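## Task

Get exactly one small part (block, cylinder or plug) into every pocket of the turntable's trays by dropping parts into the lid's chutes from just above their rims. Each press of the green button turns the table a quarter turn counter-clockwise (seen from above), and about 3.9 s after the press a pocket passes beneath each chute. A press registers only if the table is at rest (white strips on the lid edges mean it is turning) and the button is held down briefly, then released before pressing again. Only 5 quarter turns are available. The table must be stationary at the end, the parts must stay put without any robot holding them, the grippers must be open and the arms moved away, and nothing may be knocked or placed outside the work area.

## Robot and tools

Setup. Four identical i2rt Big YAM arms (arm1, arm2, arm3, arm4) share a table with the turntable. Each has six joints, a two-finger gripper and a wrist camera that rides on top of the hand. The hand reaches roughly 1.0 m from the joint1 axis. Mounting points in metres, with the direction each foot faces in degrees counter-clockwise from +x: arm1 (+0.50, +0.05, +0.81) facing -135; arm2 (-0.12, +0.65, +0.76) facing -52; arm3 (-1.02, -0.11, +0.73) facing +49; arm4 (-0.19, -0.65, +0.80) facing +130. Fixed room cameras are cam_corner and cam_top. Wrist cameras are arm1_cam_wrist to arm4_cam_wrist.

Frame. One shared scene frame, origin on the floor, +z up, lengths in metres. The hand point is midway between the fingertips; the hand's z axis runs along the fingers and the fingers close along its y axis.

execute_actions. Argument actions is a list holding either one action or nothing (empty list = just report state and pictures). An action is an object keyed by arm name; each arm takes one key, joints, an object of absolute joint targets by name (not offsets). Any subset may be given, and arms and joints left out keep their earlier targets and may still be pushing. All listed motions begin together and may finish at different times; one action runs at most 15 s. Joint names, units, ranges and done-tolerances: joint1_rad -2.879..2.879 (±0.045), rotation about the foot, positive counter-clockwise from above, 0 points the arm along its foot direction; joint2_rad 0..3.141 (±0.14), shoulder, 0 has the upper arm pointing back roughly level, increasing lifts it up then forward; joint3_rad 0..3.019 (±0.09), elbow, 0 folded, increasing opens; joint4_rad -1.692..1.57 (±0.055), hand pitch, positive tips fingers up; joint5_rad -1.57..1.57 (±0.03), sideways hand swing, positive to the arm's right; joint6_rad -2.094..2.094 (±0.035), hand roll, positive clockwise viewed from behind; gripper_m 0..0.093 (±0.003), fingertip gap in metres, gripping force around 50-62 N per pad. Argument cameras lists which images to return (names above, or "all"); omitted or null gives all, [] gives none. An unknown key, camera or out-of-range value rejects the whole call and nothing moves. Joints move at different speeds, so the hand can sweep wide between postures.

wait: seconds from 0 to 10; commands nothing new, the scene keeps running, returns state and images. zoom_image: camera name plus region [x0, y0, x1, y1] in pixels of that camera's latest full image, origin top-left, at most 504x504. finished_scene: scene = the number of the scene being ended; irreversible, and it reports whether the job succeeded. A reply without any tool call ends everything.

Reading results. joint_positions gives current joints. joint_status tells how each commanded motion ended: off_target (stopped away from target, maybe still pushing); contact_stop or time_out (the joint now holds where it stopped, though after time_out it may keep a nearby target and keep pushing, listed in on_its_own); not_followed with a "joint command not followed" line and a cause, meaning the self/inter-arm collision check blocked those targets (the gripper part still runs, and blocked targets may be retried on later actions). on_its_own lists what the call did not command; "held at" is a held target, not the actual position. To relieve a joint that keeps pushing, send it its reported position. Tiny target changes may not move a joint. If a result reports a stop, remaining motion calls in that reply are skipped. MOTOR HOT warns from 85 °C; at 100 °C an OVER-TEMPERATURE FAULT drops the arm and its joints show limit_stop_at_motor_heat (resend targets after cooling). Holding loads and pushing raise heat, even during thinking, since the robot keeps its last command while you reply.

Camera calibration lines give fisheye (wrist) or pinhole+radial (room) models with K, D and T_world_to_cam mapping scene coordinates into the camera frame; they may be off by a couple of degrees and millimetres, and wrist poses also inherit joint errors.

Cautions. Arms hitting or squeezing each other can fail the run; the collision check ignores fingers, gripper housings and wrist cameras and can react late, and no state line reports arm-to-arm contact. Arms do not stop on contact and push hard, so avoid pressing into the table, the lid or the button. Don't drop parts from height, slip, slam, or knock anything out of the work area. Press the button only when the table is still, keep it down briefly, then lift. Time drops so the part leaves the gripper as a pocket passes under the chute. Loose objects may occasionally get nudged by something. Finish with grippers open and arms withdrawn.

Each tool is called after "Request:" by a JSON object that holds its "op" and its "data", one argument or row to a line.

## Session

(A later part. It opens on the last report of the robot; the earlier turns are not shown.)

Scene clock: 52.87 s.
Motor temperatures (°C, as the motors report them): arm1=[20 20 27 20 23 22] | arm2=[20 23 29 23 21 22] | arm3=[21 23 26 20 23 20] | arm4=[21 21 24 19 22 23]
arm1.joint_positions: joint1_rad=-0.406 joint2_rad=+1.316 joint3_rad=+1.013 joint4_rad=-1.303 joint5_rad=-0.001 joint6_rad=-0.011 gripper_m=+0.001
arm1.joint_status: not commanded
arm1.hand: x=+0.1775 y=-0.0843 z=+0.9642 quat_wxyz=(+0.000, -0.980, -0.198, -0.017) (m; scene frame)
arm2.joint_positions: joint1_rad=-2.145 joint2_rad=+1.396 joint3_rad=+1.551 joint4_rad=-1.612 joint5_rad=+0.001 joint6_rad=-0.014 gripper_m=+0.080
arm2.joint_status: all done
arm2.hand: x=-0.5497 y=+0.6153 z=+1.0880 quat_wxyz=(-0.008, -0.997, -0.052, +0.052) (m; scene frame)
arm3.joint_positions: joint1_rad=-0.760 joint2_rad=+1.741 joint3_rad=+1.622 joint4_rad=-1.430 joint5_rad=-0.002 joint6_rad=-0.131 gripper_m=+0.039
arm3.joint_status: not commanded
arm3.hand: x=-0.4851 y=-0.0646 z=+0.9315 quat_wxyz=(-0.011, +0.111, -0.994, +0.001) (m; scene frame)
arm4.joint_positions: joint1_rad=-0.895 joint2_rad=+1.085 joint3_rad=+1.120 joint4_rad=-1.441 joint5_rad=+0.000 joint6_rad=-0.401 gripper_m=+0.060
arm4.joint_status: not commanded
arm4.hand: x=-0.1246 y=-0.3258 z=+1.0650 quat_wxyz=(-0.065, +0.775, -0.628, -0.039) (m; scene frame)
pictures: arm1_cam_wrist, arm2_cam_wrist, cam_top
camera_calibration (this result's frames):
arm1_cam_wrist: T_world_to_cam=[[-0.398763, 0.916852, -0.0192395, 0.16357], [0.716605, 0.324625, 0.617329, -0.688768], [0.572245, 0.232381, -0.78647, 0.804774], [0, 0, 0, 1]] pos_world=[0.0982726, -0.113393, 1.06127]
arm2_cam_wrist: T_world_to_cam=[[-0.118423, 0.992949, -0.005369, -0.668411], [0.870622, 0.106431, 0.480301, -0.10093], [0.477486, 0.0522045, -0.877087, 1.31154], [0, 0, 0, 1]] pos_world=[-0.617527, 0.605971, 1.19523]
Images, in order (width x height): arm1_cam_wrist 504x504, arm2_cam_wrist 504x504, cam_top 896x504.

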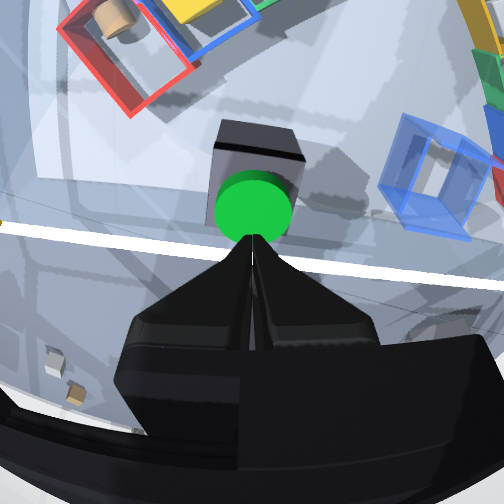

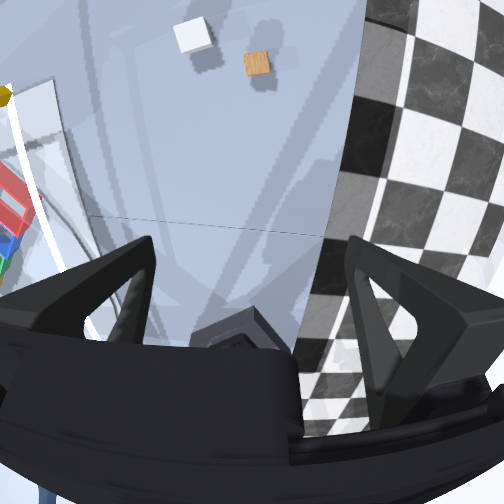

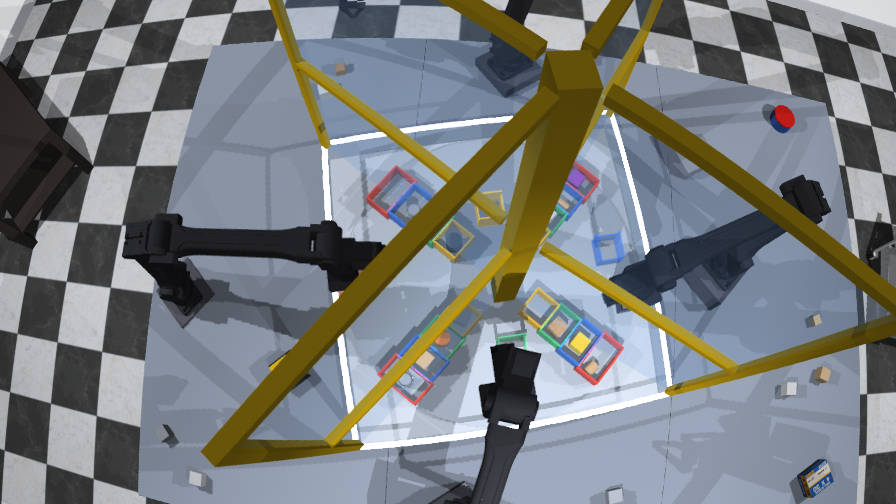

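Request:
{"op": "execute_actions", "data": {
  "actions": [],
  "cameras": ["arm1_cam_wrist"]
}}

Scene clock: 53.73 s.
Motor temperatures (°C, as the motors report them): arm1=[20 20 27 20 23 22] | arm2=[20 23 29 23 21 22] | arm3=[21 23 26 20 23 20] | arm4=[21 21 25 19 22 23]
arm1.joint_positions: joint1_rad=-0.406 joint2_rad=+1.316 joint3_rad=+1.013 joint4_rad=-1.303 joint5_rad=-0.001 joint6_rad=-0.011 gripper_m=+0.001
arm1.joint_status: not commanded
arm1.hand: x=+0.1775 y=-0.0843 z=+0.9642 quat_wxyz=(+0.000, -0.980, -0.198, -0.017) (m; scene frame)
arm2.joint_positions: joint1_rad=-2.145 joint2_rad=+1.396 joint3_rad=+1.551 joint4_rad=-1.612 joint5_rad=+0.001 joint6_rad=-0.014 gripper_m=+0.080
arm2.joint_status: all done
arm2.hand: x=-0.5497 y=+0.6153 z=+1.0880 quat_wxyz=(-0.008, -0.997, -0.052, +0.052) (m; scene frame)
arm3.joint_positions: joint1_rad=-0.760 joint2_rad=+1.741 joint3_rad=+1.622 joint4_rad=-1.430 joint5_rad=-0.002 joint6_rad=-0.131 gripper_m=+0.039
arm3.joint_status: not commanded
arm3.hand: x=-0.4851 y=-0.0646 z=+0.9315 quat_wxyz=(-0.011, +0.111, -0.994, +0.001) (m; scene frame)
arm4.joint_positions: joint1_rad=-0.895 joint2_rad=+1.085 joint3_rad=+1.120 joint4_rad=-1.441 joint5_rad=+0.000 joint6_rad=-0.401 gripper_m=+0.060
arm4.joint_status: not commanded
arm4.hand: x=-0.1246 y=-0.3258 z=+1.0650 quat_wxyz=(-0.065, +0.775, -0.628, -0.039) (m; scene frame)
pictures: arm1_cam_wrist
camera_calibration (this result's frames):
arm1_cam_wrist: T_world_to_cam=[[-0.398763, 0.916852, -0.0192395, 0.16357], [0.716605, 0.324625, 0.617329, -0.688768], [0.572245, 0.232381, -0.78647, 0.804774], [0, 0, 0, 1]] pos_world=[0.0982726, -0.113393, 1.06127]
Images, in order (width x height): arm1_cam_wrist 504x504.

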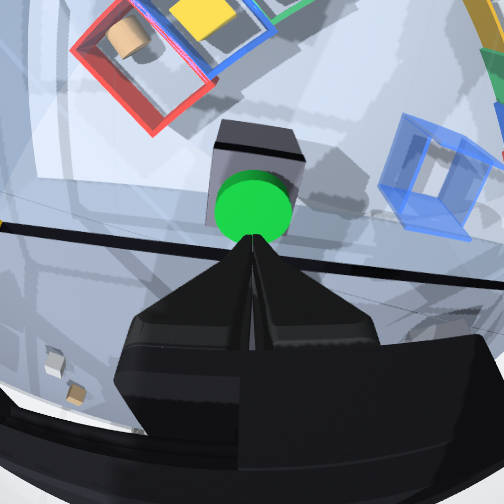

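Table stopped. Press and descend.

Request:
{"op": "execute_actions", "data": {
  "actions": [
    {"arm1":{"joints":{"joint2_rad":1.48}},"arm2":{"joints":{"joint2_rad":1.92,"joint3_rad":1.308,"joint4_rad":-0.93,"joint6_rad":-0.17}}}
  ],
  "cameras": ["arm2_cam_wrist","arm3_cam_wrist"]
}}

Scene clock: 55.17 s.
Motor temperatures (°C, as the motors report them): arm1=[20 20 27 20 23 22] | arm2=[20 23 29 23 21 22] | arm3=[21 23 26 20 23 20] | arm4=[21 21 25 19 22 23]
arm1.joint_positions: joint1_rad=-0.406 joint2_rad=+1.464 joint3_rad=+1.025 joint4_rad=-1.309 joint5_rad=-0.001 joint6_rad=-0.011 gripper_m=+0.001
arm1.joint_status: all done
arm1.hand: x=+0.1746 y=-0.0856 z=+0.9196 quat_wxyz=(+0.014, -0.976, -0.197, -0.087) (m; scene frame)
arm2.joint_positions: joint1_rad=-2.143 joint2_rad=+1.929 joint3_rad=+1.298 joint4_rad=-0.941 joint5_rad=+0.002 joint6_rad=-0.154 gripper_m=+0.080
arm2.joint_status: all done
arm2.hand: x=-0.6443 y=+0.6017 z=+0.7475 quat_wxyz=(-0.005, -0.992, -0.123, -0.005) (m; scene frame)
arm3.joint_positions: joint1_rad=-0.760 joint2_rad=+1.741 joint3_rad=+1.622 joint4_rad=-1.430 joint5_rad=-0.002 joint6_rad=-0.131 gripper_m=+0.039
arm3.joint_status: not commanded
arm3.hand: x=-0.4851 y=-0.0646 z=+0.9315 quat_wxyz=(-0.011, +0.111, -0.994, +0.001) (m; scene frame)
arm4.joint_positions: joint1_rad=-0.895 joint2_rad=+1.085 joint3_rad=+1.120 joint4_rad=-1.441 joint5_rad=+0.000 joint6_rad=-0.401 gripper_m=+0.060
arm4.joint_status: not commanded
arm4.hand: x=-0.1246 y=-0.3258 z=+1.0650 quat_wxyz=(-0.065, +0.775, -0.628, -0.039) (m; scene frame)
pictures: arm2_cam_wrist, arm3_cam_wrist
camera_calibration (this result's frames):
arm2_cam_wrist: T_world_to_cam=[[-0.25857, 0.965957, -0.00826127, -0.739862], [0.788143, 0.215902, 0.576383, -0.0443536], [0.558545, 0.142524, -0.817138, 1.01181], [0, 0, 0, 1]] pos_world=[-0.721491, 0.580043, 0.846241]
arm3_cam_wrist: T_world_to_cam=[[0.209683, -0.977536, 0.0213756, 0.0183925], [-0.811282, -0.161735, 0.561839, -0.922212], [-0.54576, -0.13515, -0.82697, 0.620642], [0, 0, 0, 1]] pos_world=[-0.413309, -0.0472955, 1.03099]
Images, in order (width x height): arm2_cam_wrist 504x504, arm3_cam_wrist 504x504.

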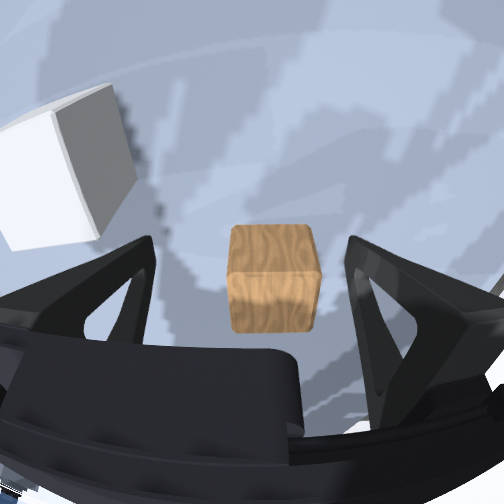

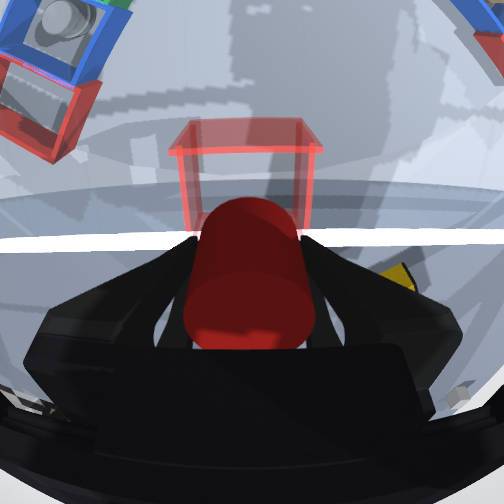

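Request:
{"op": "execute_actions", "data": {
  "actions": [
    {"arm1":{"joints":{"joint2_rad":1.34}},"arm2":{"joints":{"gripper_m":0.016}}}
  ],
  "cameras": ["arm2_cam_wrist","arm3_cam_wrist"]
}}

Scene clock: 56.17 s.
Motor temperatures (°C, as the motors report them): arm1=[20 20 27 20 23 22] | arm2=[20 23 29 23 21 22] | arm3=[21 23 26 20 23 20] | arm4=[21 21 25 19 22 23]
arm1.joint_positions: joint1_rad=-0.406 joint2_rad=+1.339 joint3_rad=+1.011 joint4_rad=-1.309 joint5_rad=-0.001 joint6_rad=-0.011 gripper_m=+0.001
arm1.joint_status: all done
arm1.hand: x=+0.1791 y=-0.0836 z=+0.9560 quat_wxyz=(+0.003, -0.980, -0.198, -0.032) (m; scene frame)
arm2.joint_positions: joint1_rad=-2.143 joint2_rad=+1.929 joint3_rad=+1.298 joint4_rad=-0.941 joint5_rad=+0.002 joint6_rad=-0.155 gripper_m=+0.032
arm2.joint_status: gripper_m off_target (ended at +0.032, target +0.016)
arm2.hand: x=-0.6443 y=+0.6017 z=+0.7475 quat_wxyz=(-0.005, -0.992, -0.124, -0.005) (m; scene frame)
arm3.joint_positions: joint1_rad=-0.760 joint2_rad=+1.741 joint3_rad=+1.622 joint4_rad=-1.430 joint5_rad=-0.002 joint6_rad=-0.131 gripper_m=+0.039
arm3.joint_status: not commanded
arm3.hand: x=-0.4851 y=-0.0646 z=+0.9315 quat_wxyz=(-0.011, +0.111, -0.994, +0.001) (m; scene frame)
arm4.joint_positions: joint1_rad=-0.895 joint2_rad=+1.085 joint3_rad=+1.120 joint4_rad=-1.441 joint5_rad=+0.000 joint6_rad=-0.401 gripper_m=+0.060
arm4.joint_status: not commanded
arm4.hand: x=-0.1246 y=-0.3258 z=+1.0650 quat_wxyz=(-0.065, +0.775, -0.628, -0.039) (m; scene frame)
pictures: arm2_cam_wrist, arm3_cam_wrist
camera_calibration (this result's frames):
arm2_cam_wrist: T_world_to_cam=[[-0.258939, 0.965858, -0.00826415, -0.740037], [0.788062, 0.216205, 0.57638, -0.0445851], [0.558488, 0.142734, -0.81714, 1.01165], [0, 0, 0, 1]] pos_world=[-0.721482, 0.580014, 0.846242]
arm3_cam_wrist: T_world_to_cam=[[0.209683, -0.977536, 0.0213756, 0.0183925], [-0.811282, -0.161735, 0.561839, -0.922212], [-0.54576, -0.13515, -0.82697, 0.620642], [0, 0, 0, 1]] pos_world=[-0.413309, -0.0472955, 1.03099]
Images, in order (width x height): arm2_cam_wrist 504x504, arm3_cam_wrist 504x504.

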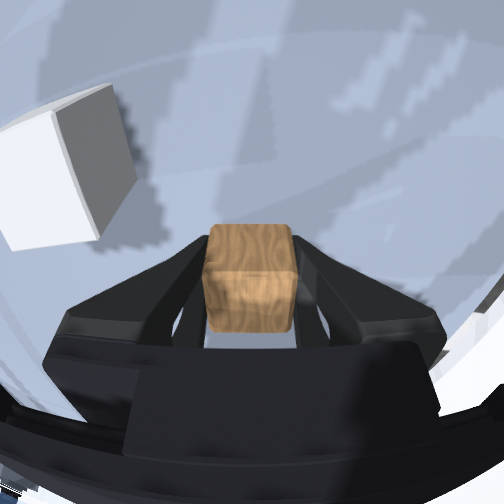

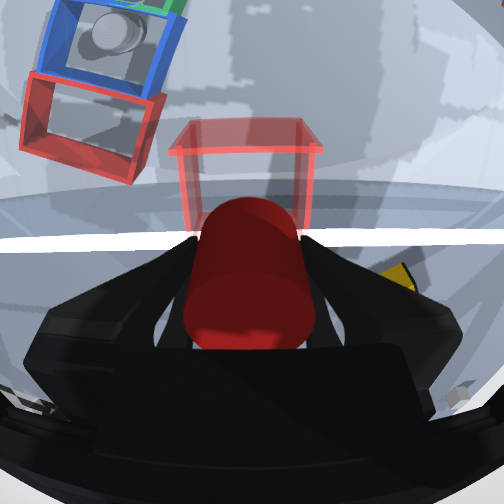

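Request:
{"op": "wait", "data": {
  "seconds": 0.85
}}

Scene clock: 57.07 s.
Motor temperatures (°C, as the motors report them): arm1=[20 20 27 20 23 22] | arm2=[20 23 29 23 21 22] | arm3=[21 23 26 20 23 20] | arm4=[21 21 25 19 22 23]
arm1.joint_positions: joint1_rad=-0.406 joint2_rad=+1.339 joint3_rad=+1.011 joint4_rad=-1.309 joint5_rad=-0.001 joint6_rad=-0.011 gripper_m=+0.001
arm1.joint_status: all done
arm1.hand: x=+0.1791 y=-0.0836 z=+0.9560 quat_wxyz=(+0.003, -0.980, -0.198, -0.032) (m; scene frame)
arm2.joint_positions: joint1_rad=-2.143 joint2_rad=+1.929 joint3_rad=+1.298 joint4_rad=-0.941 joint5_rad=+0.002 joint6_rad=-0.155 gripper_m=+0.032
arm2.joint_status: gripper_m off_target (ended at +0.032, target +0.016)
arm2.hand: x=-0.6443 y=+0.6017 z=+0.7475 quat_wxyz=(-0.005, -0.992, -0.124, -0.005) (m; scene frame)
arm3.joint_positions: joint1_rad=-0.760 joint2_rad=+1.741 joint3_rad=+1.622 joint4_rad=-1.430 joint5_rad=-0.002 joint6_rad=-0.131 gripper_m=+0.039
arm3.joint_status: not commanded
arm3.hand: x=-0.4851 y=-0.0646 z=+0.9315 quat_wxyz=(-0.011, +0.111, -0.994, +0.001) (m; scene frame)
arm4.joint_positions: joint1_rad=-0.895 joint2_rad=+1.085 joint3_rad=+1.120 joint4_rad=-1.441 joint5_rad=+0.000 joint6_rad=-0.401 gripper_m=+0.060
arm4.joint_status: not commanded
arm4.hand: x=-0.1246 y=-0.3258 z=+1.0650 quat_wxyz=(-0.065, +0.775, -0.628, -0.039) (m; scene frame)
wait: 0.87 s; at rest by 0.23 s
pictures: arm1_cam_wrist, arm2_cam_wrist, arm3_cam_wrist, arm4_cam_wrist, cam_corner, cam_top
camera_calibration (this result's frames):
arm1_cam_wrist: T_world_to_cam=[[-0.398309, 0.917034, -0.0199766, 0.164128], [0.698099, 0.317199, 0.641906, -0.705956], [0.594986, 0.241731, -0.766523, 0.774876], [0, 0, 0, 1]] pos_world=[0.0971602, -0.113895, 1.0504]
arm2_cam_wrist: T_world_to_cam=[[-0.258939, 0.965858, -0.00826415, -0.740037], [0.788062, 0.216205, 0.57638, -0.0445851], [0.558488, 0.142734, -0.81714, 1.01165], [0, 0, 0, 1]] pos_world=[-0.721482, 0.580014, 0.846242]
arm3_cam_wrist: T_world_to_cam=[[0.209683, -0.977536, 0.0213756, 0.0183925], [-0.811282, -0.161735, 0.561839, -0.922212], [-0.54576, -0.13515, -0.82697, 0.620642], [0, 0, 0, 1]] pos_world=[-0.413309, -0.0472955, 1.03099]
arm4_cam_wrist: T_world_to_cam=[[0.979337, 0.196411, 0.0481823, 0.133249], [0.152052, -0.872205, 0.464907, -0.754556], [0.133338, -0.447975, -0.884047, 0.936027], [0, 0, 0, 1]] pos_world=[-0.140572, -0.264983, 1.17187]
Images, in order (width x height): arm1_cam_wrist 504x504, arm2_cam_wrist 504x504, arm3_cam_wrist 504x504, arm4_cam_wrist 504x504, cam_corner 896x504, cam_top 896x504.

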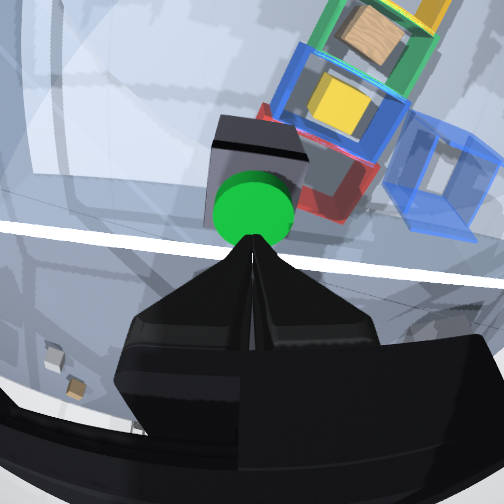

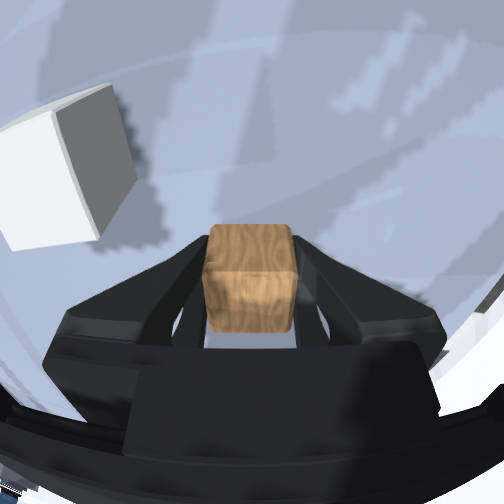

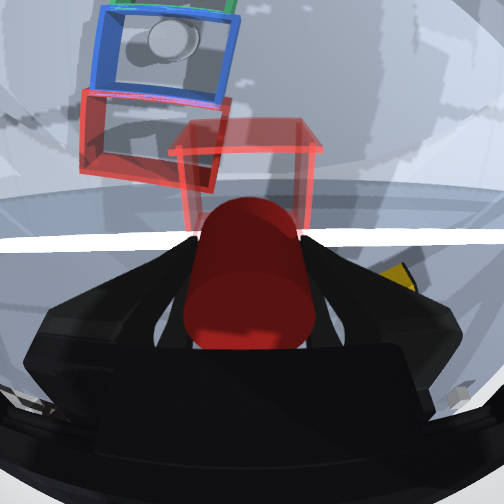

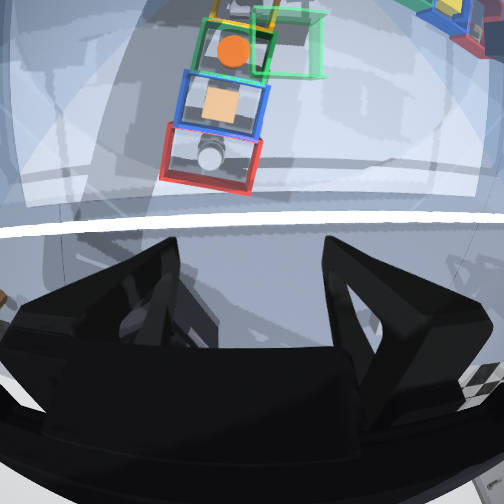

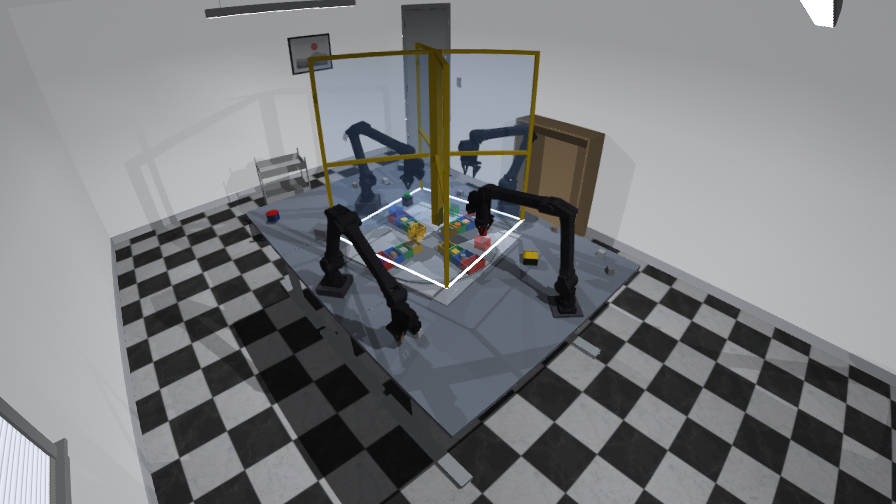

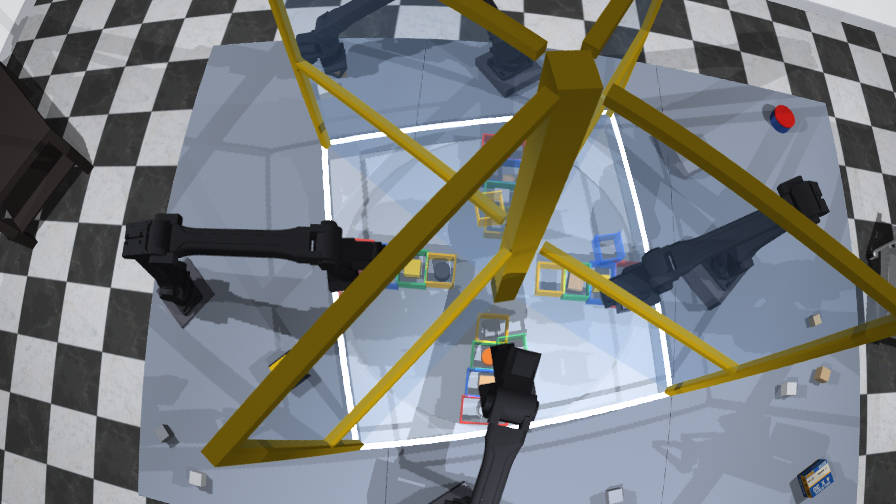

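Request:
{"op": "wait", "data": {
  "seconds": 0.65
}}

Request:
{"op": "execute_actions", "data": {
  "actions": [
    {"arm3":{"joints":{"gripper_m":0.06}},"arm2":{"joints":{"joint2_rad":1.4,"joint3_rad":1.57,"joint4_rad":-1.62}}}
  ],
  "cameras": ["arm3_cam_wrist","arm2_cam_wrist"]
}}

Scene clock: 57.80 s.
Motor temperatures (°C, as the motors report them): arm1=[20 20 27 20 23 22] | arm2=[20 23 29 23 21 22] | arm3=[21 23 26 20 23 20] | arm4=[21 21 25 19 22 23]
arm1.joint_positions: joint1_rad=-0.406 joint2_rad=+1.339 joint3_rad=+1.011 joint4_rad=-1.309 joint5_rad=-0.001 joint6_rad=-0.011 gripper_m=+0.001
arm1.joint_status: all done
arm1.hand: x=+0.1791 y=-0.0836 z=+0.9560 quat_wxyz=(+0.003, -0.980, -0.198, -0.032) (m; scene frame)
arm2.joint_positions: joint1_rad=-2.143 joint2_rad=+1.929 joint3_rad=+1.298 joint4_rad=-0.941 joint5_rad=+0.002 joint6_rad=-0.155 gripper_m=+0.032
arm2.joint_status: gripper_m off_target (ended at +0.032, target +0.016)
arm2.hand: x=-0.6443 y=+0.6017 z=+0.7475 quat_wxyz=(-0.005, -0.992, -0.124, -0.005) (m; scene frame)
arm3.joint_positions: joint1_rad=-0.760 joint2_rad=+1.741 joint3_rad=+1.622 joint4_rad=-1.430 joint5_rad=-0.002 joint6_rad=-0.131 gripper_m=+0.039
arm3.joint_status: not commanded
arm3.hand: x=-0.4851 y=-0.0646 z=+0.9315 quat_wxyz=(-0.011, +0.111, -0.994, +0.001) (m; scene frame)
arm4.joint_positions: joint1_rad=-0.895 joint2_rad=+1.085 joint3_rad=+1.120 joint4_rad=-1.441 joint5_rad=+0.000 joint6_rad=-0.401 gripper_m=+0.060
arm4.joint_status: not commanded
arm4.hand: x=-0.1246 y=-0.3258 z=+1.0650 quat_wxyz=(-0.065, +0.775, -0.628, -0.039) (m; scene frame)
wait: 0.67 s; at rest by 0.20 s
pictures: arm1_cam_wrist, arm2_cam_wrist, arm3_cam_wrist, arm4_cam_wrist, cam_corner, cam_top
camera_calibration (this result's frames):
arm1_cam_wrist: T_world_to_cam=[[-0.398309, 0.917034, -0.0199766, 0.164128], [0.698099, 0.317199, 0.641906, -0.705956], [0.594986, 0.241731, -0.766523, 0.774876], [0, 0, 0, 1]] pos_world=[0.0971602, -0.113895, 1.0504]
arm2_cam_wrist: T_world_to_cam=[[-0.258939, 0.965858, -0.00826415, -0.740037], [0.788062, 0.216205, 0.57638, -0.0445851], [0.558488, 0.142734, -0.81714, 1.01165], [0, 0, 0, 1]] pos_world=[-0.721482, 0.580014, 0.846242]
arm3_cam_wrist: T_world_to_cam=[[0.209683, -0.977536, 0.0213756, 0.0183925], [-0.811282, -0.161735, 0.561839, -0.922212], [-0.54576, -0.13515, -0.82697, 0.620642], [0, 0, 0, 1]] pos_world=[-0.413309, -0.0472955, 1.03099]
arm4_cam_wrist: T_world_to_cam=[[0.979337, 0.196411, 0.0481823, 0.133249], [0.152052, -0.872205, 0.464907, -0.754556], [0.133338, -0.447975, -0.884047, 0.936027], [0, 0, 0, 1]] pos_world=[-0.140572, -0.264983, 1.17187]
Images, in order (width x height): arm1_cam_wrist 504x504, arm2_cam_wrist 504x504, arm3_cam_wrist 504x504, arm4_cam_wrist 504x504, cam_corner 896x504, cam_top 896x504.

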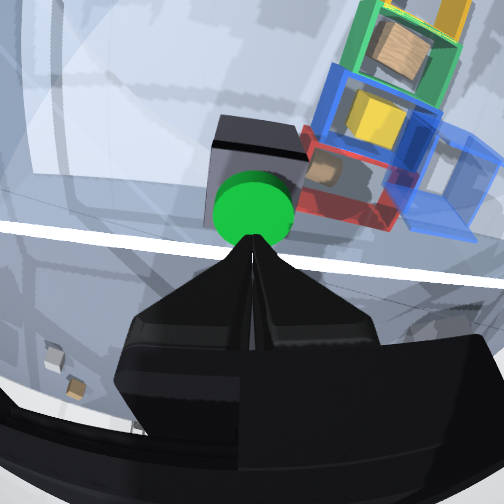

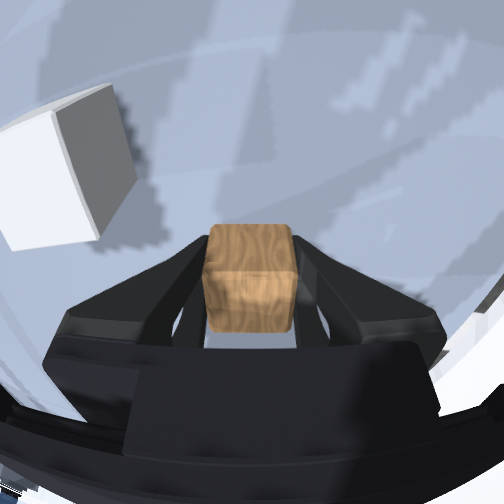

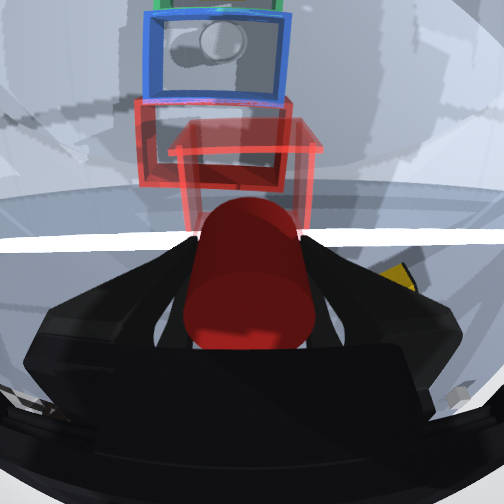

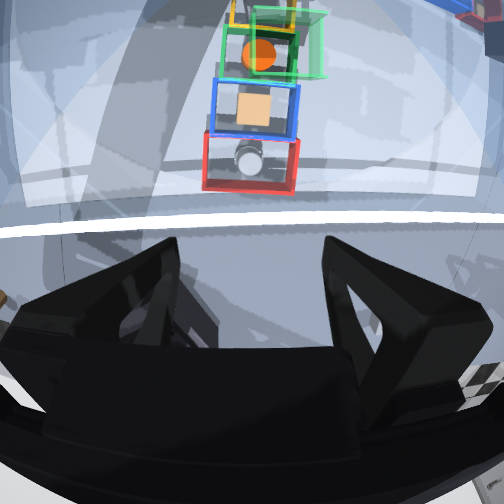

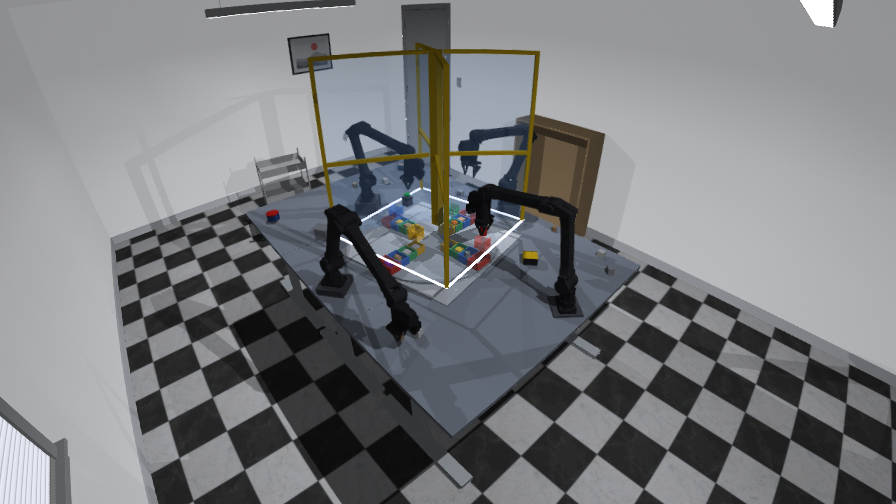

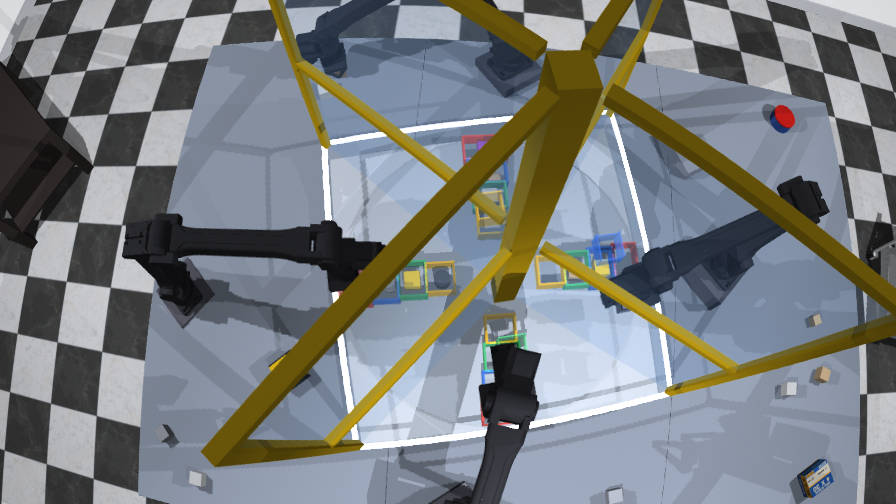

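Scene clock: 59.40 s.
Motor temperatures (°C, as the motors report them): arm1=[20 20 27 20 23 22] | arm2=[20 23 29 23 21 22] | arm3=[21 23 26 20 23 20] | arm4=[21 21 25 19 22 23]
arm1.joint_positions: joint1_rad=-0.406 joint2_rad=+1.339 joint3_rad=+1.011 joint4_rad=-1.309 joint5_rad=-0.001 joint6_rad=-0.011 gripper_m=+0.001
arm1.joint_status: not commanded
arm1.hand: x=+0.1791 y=-0.0836 z=+0.9560 quat_wxyz=(+0.003, -0.980, -0.198, -0.032) (m; scene frame)
arm2.joint_positions: joint1_rad=-2.143 joint2_rad=+1.401 joint3_rad=+1.562 joint4_rad=-1.610 joint5_rad=+0.002 joint6_rad=-0.155 gripper_m=+0.032
arm2.joint_status: all done
arm2.hand: x=-0.5534 y=+0.6142 z=+1.0903 quat_wxyz=(-0.003, -0.991, -0.123, +0.057) (m; scene frame)
arm3.joint_positions: joint1_rad=-0.760 joint2_rad=+1.741 joint3_rad=+1.622 joint4_rad=-1.430 joint5_rad=-0.002 joint6_rad=-0.131 gripper_m=+0.060
arm3.joint_status: all done
arm3.hand: x=-0.4851 y=-0.0646 z=+0.9315 quat_wxyz=(-0.011, +0.111, -0.994, +0.001) (m; scene frame)
arm4.joint_positions: joint1_rad=-0.895 joint2_rad=+1.085 joint3_rad=+1.120 joint4_rad=-1.441 joint5_rad=+0.000 joint6_rad=-0.401 gripper_m=+0.060
arm4.joint_status: not commanded
arm4.hand: x=-0.1246 y=-0.3258 z=+1.0650 quat_wxyz=(-0.065, +0.775, -0.628, -0.039) (m; scene frame)
pictures: arm2_cam_wrist, arm3_cam_wrist
camera_calibration (this result's frames):
arm2_cam_wrist: T_world_to_cam=[[-0.257297, 0.966254, 0.0122964, -0.747526], [0.852652, 0.221022, 0.473428, -0.171429], [0.454734, 0.132296, -0.880747, 1.25754], [0, 0, 0, 1]] pos_world=[-0.618015, 0.593822, 1.19793]
arm3_cam_wrist: T_world_to_cam=[[0.209683, -0.977536, 0.0213756, 0.0183925], [-0.811282, -0.161735, 0.561839, -0.922212], [-0.54576, -0.13515, -0.82697, 0.620642], [0, 0, 0, 1]] pos_world=[-0.413309, -0.0472955, 1.03099]
Images, in order (width x height): arm2_cam_wrist 504x504, arm3_cam_wrist 504x504.

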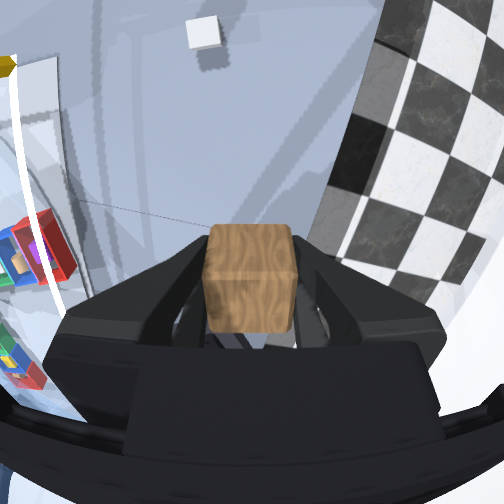

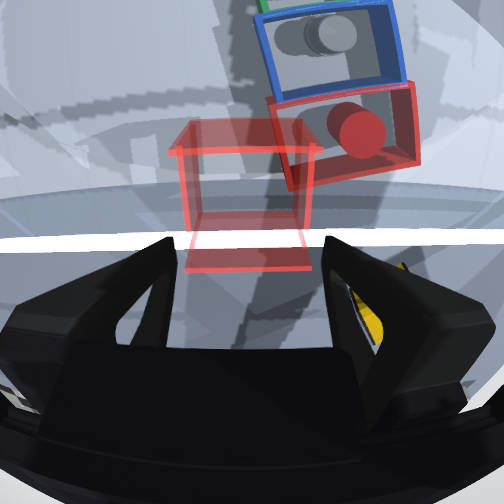

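Request:
{"op": "execute_actions", "data": {
  "actions": [
    {"arm2":{"joints":{"joint1_rad":-0.733,"joint6_rad":-0.27}}}
  ],
  "cameras": []
}}

Scene clock: 61.23 s.
Motor temperatures (°C, as the motors report them): arm1=[20 20 27 20 23 22] | arm2=[20 23 29 23 21 22] | arm3=[21 23 26 20 23 20] | arm4=[21 21 25 19 22 23]
arm1.joint_positions: joint1_rad=-0.406 joint2_rad=+1.339 joint3_rad=+1.011 joint4_rad=-1.309 joint5_rad=-0.001 joint6_rad=-0.011 gripper_m=+0.001
arm1.joint_status: not commanded
arm1.hand: x=+0.1791 y=-0.0836 z=+0.9560 quat_wxyz=(+0.003, -0.980, -0.198, -0.032) (m; scene frame)
arm2.joint_positions: joint1_rad=-0.727 joint2_rad=+1.401 joint3_rad=+1.562 joint4_rad=-1.610 joint5_rad=-0.001 joint6_rad=-0.255 gripper_m=+0.032
arm2.joint_status: all done
arm2.hand: x=-0.1505 y=+0.2226 z=+1.0984 quat_wxyz=(-0.043, -0.634, -0.770, +0.050) (m; scene frame)
arm3.joint_positions: joint1_rad=-0.760 joint2_rad=+1.741 joint3_rad=+1.622 joint4_rad=-1.430 joint5_rad=-0.002 joint6_rad=-0.131 gripper_m=+0.060
arm3.joint_status: not commanded
arm3.hand: x=-0.4851 y=-0.0646 z=+0.9315 quat_wxyz=(-0.011, +0.111, -0.994, +0.001) (m; scene frame)
arm4.joint_positions: joint1_rad=-0.895 joint2_rad=+1.085 joint3_rad=+1.120 joint4_rad=-1.441 joint5_rad=+0.000 joint6_rad=-0.401 gripper_m=+0.060
arm4.joint_status: not commanded
arm4.hand: x=-0.1246 y=-0.3258 z=+1.0650 quat_wxyz=(-0.065, +0.775, -0.628, -0.039) (m; scene frame)
pictures: none
No camera images: the call's "cameras" was empty. Leave "cameras" out to get every camera's image.

Request:
{"op": "wait", "data": {
  "seconds": 1.4
}}

Scene clock: 62.77 s.
Motor temperatures (°C, as the motors report them): arm1=[20 20 27 20 23 22] | arm2=[20 23 29 23 21 22] | arm3=[21 23 26 20 23 20] | arm4=[21 21 25 19 22 23]
arm1.joint_positions: joint1_rad=-0.406 joint2_rad=+1.339 joint3_rad=+1.011 joint4_rad=-1.309 joint5_rad=-0.001 joint6_rad=-0.011 gripper_m=+0.001
arm1.joint_status: not commanded
arm1.hand: x=+0.1791 y=-0.0836 z=+0.9560 quat_wxyz=(+0.003, -0.980, -0.198, -0.032) (m; scene frame)
arm2.joint_positions: joint1_rad=-0.727 joint2_rad=+1.401 joint3_rad=+1.562 joint4_rad=-1.610 joint5_rad=-0.001 joint6_rad=-0.255 gripper_m=+0.032
arm2.joint_status: all done
arm2.hand: x=-0.1505 y=+0.2226 z=+1.0984 quat_wxyz=(-0.043, -0.634, -0.770, +0.050) (m; scene frame)
arm3.joint_positions: joint1_rad=-0.760 joint2_rad=+1.741 joint3_rad=+1.622 joint4_rad=-1.430 joint5_rad=-0.002 joint6_rad=-0.131 gripper_m=+0.060
arm3.joint_status: not commanded
arm3.hand: x=-0.4851 y=-0.0646 z=+0.9315 quat_wxyz=(-0.011, +0.111, -0.994, +0.001) (m; scene frame)
arm4.joint_positions: joint1_rad=-0.895 joint2_rad=+1.085 joint3_rad=+1.120 joint4_rad=-1.441 joint5_rad=+0.000 joint6_rad=-0.401 gripper_m=+0.060
arm4.joint_status: not commanded
arm4.hand: x=-0.1246 y=-0.3258 z=+1.0650 quat_wxyz=(-0.065, +0.775, -0.628, -0.039) (m; scene frame)
wait: 1.40 s; at rest by 0.13 s
pictures: arm1_cam_wrist, arm2_cam_wrist, arm3_cam_wrist, arm4_cam_wrist, cam_corner, cam_top
camera_calibration (this result's frames):
arm1_cam_wrist: T_world_to_cam=[[-0.398309, 0.917034, -0.0199766, 0.164128], [0.698099, 0.317199, 0.641906, -0.705956], [0.594986, 0.241731, -0.766523, 0.774876], [0, 0, 0, 1]] pos_world=[0.0971602, -0.113895, 1.0504]
arm2_cam_wrist: T_world_to_cam=[[-0.978706, -0.203429, 0.027405, -0.130311], [-0.16857, 0.872724, 0.458189, -0.714312], [-0.117126, 0.443812, -0.888432, 0.986365], [0, 0, 0, 1]] pos_world=[-0.132419, 0.159127, 1.20718]
arm3_cam_wrist: T_world_to_cam=[[0.209683, -0.977536, 0.0213756, 0.0183925], [-0.811282, -0.161735, 0.561839, -0.922212], [-0.54576, -0.13515, -0.82697, 0.620642], [0, 0, 0, 1]] pos_world=[-0.413309, -0.0472955, 1.03099]
arm4_cam_wrist: T_world_to_cam=[[0.979337, 0.196411, 0.0481823, 0.133249], [0.152052, -0.872205, 0.464907, -0.754556], [0.133338, -0.447975, -0.884047, 0.936027], [0, 0, 0, 1]] pos_world=[-0.140572, -0.264983, 1.17187]
Images, in order (width x height): arm1_cam_wrist 504x504, arm2_cam_wrist 504x504, arm3_cam_wrist 504x504, arm4_cam_wrist 504x504, cam_corner 896x504, cam_top 896x504.

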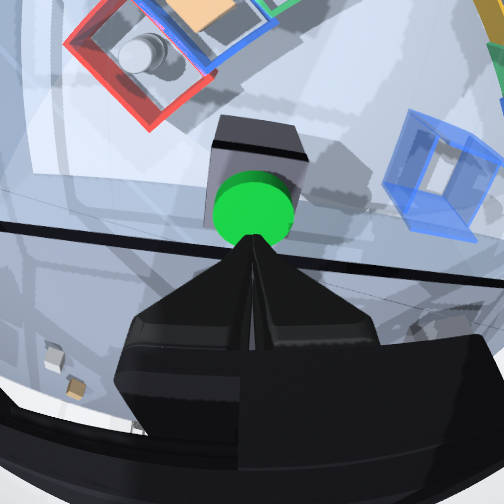

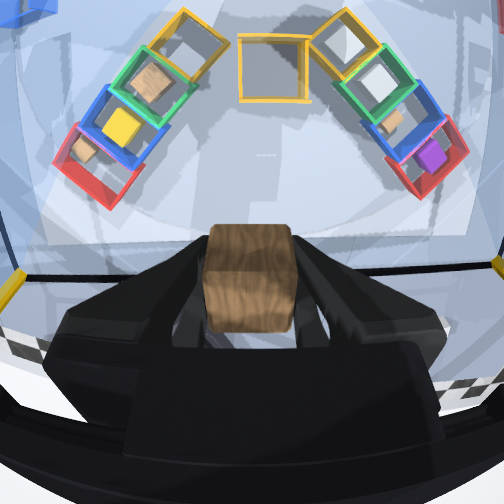

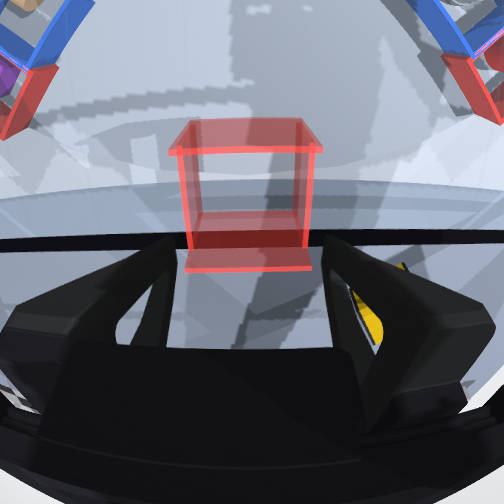

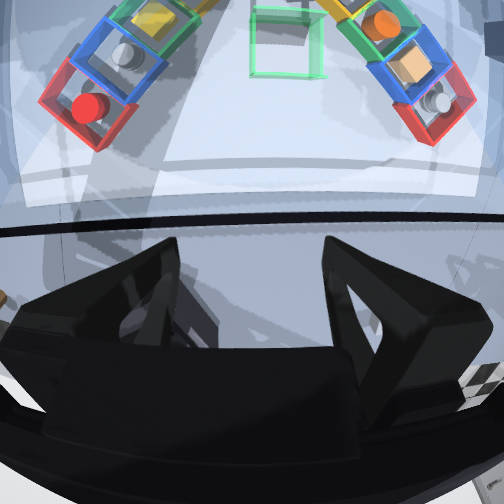

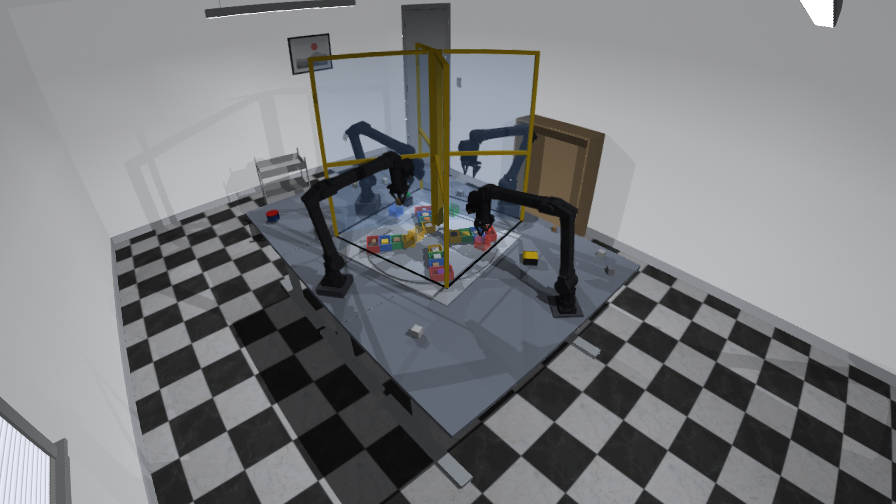

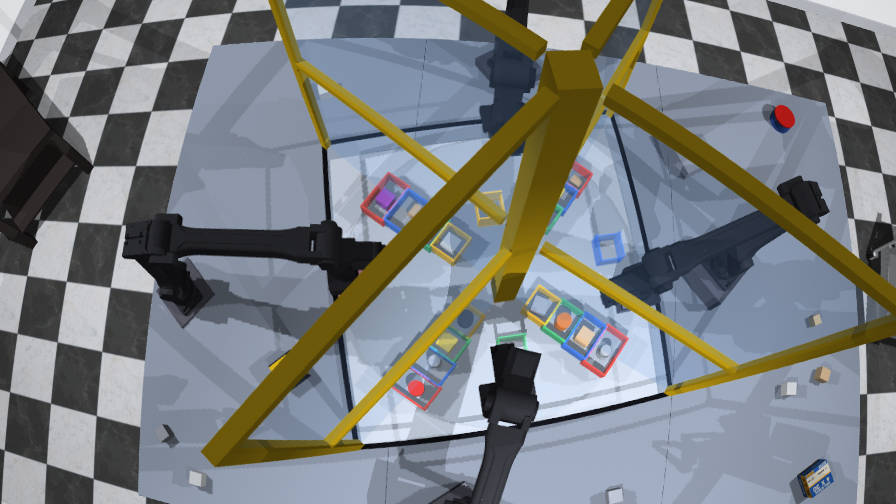

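Stopped; only one yellow pocket is left. Press and lower arm2.

Request:
{"op": "execute_actions", "data": {
  "actions": [
    {"arm1":{"joints":{"joint2_rad":1.48}},"arm2":{"joints":{"joint2_rad":1.735,"joint4_rad":-1.385}}}
  ],
  "cameras": ["arm2_cam_wrist","arm3_cam_wrist"]
}}

Scene clock: 64.13 s.
Motor temperatures (°C, as the motors report them): arm1=[20 20 27 20 23 22] | arm2=[20 23 29 23 21 22] | arm3=[21 23 26 20 23 20] | arm4=[21 21 25 19 22 23]
arm1.joint_positions: joint1_rad=-0.406 joint2_rad=+1.462 joint3_rad=+1.021 joint4_rad=-1.315 joint5_rad=-0.001 joint6_rad=-0.011 gripper_m=+0.001
arm1.joint_status: all done
arm1.hand: x=+0.1771 y=-0.0846 z=+0.9195 quat_wxyz=(+0.014, -0.976, -0.197, -0.090) (m; scene frame)
arm2.joint_positions: joint1_rad=-0.727 joint2_rad=+1.744 joint3_rad=+1.562 joint4_rad=-1.393 joint5_rad=-0.001 joint6_rad=-0.255 gripper_m=+0.032
arm2.joint_status: all done
arm2.hand: x=-0.1550 y=+0.1244 z=+0.9440 quat_wxyz=(-0.006, -0.635, -0.772, -0.001) (m; scene frame)
arm3.joint_positions: joint1_rad=-0.760 joint2_rad=+1.741 joint3_rad=+1.622 joint4_rad=-1.430 joint5_rad=-0.002 joint6_rad=-0.131 gripper_m=+0.060
arm3.joint_status: not commanded
arm3.hand: x=-0.4851 y=-0.0646 z=+0.9315 quat_wxyz=(-0.011, +0.111, -0.994, +0.001) (m; scene frame)
arm4.joint_positions: joint1_rad=-0.895 joint2_rad=+1.085 joint3_rad=+1.120 joint4_rad=-1.441 joint5_rad=+0.000 joint6_rad=-0.401 gripper_m=+0.060
arm4.joint_status: not commanded
arm4.hand: x=-0.1246 y=-0.3258 z=+1.0650 quat_wxyz=(-0.065, +0.775, -0.628, -0.039) (m; scene frame)
pictures: arm2_cam_wrist, arm3_cam_wrist
camera_calibration (this result's frames):
arm2_cam_wrist: T_world_to_cam=[[-0.978521, -0.206055, -0.00608831, -0.118486], [-0.173666, 0.808076, 0.562897, -0.650166], [-0.111068, 0.551865, -0.826504, 0.821286], [0, 0, 0, 1]] pos_world=[-0.137634, 0.0477305, 1.04405]
arm3_cam_wrist: T_world_to_cam=[[0.209683, -0.977536, 0.0213756, 0.0183925], [-0.811282, -0.161735, 0.561839, -0.922212], [-0.54576, -0.13515, -0.82697, 0.620642], [0, 0, 0, 1]] pos_world=[-0.413309, -0.0472955, 1.03099]
Images, in order (width x height): arm2_cam_wrist 504x504, arm3_cam_wrist 504x504.

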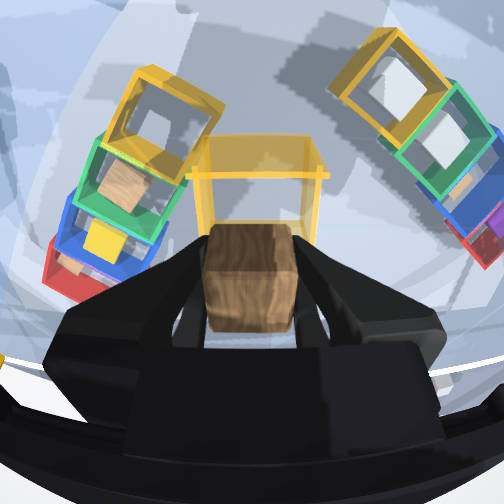

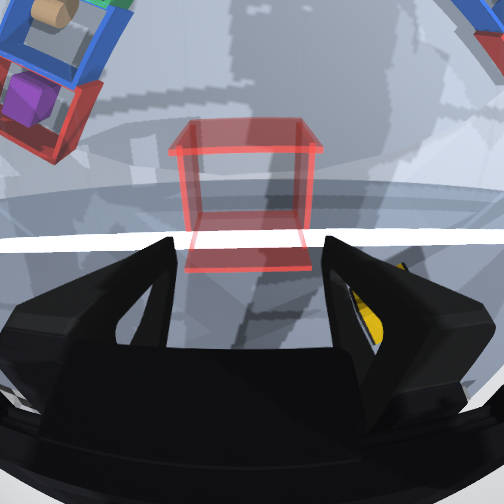

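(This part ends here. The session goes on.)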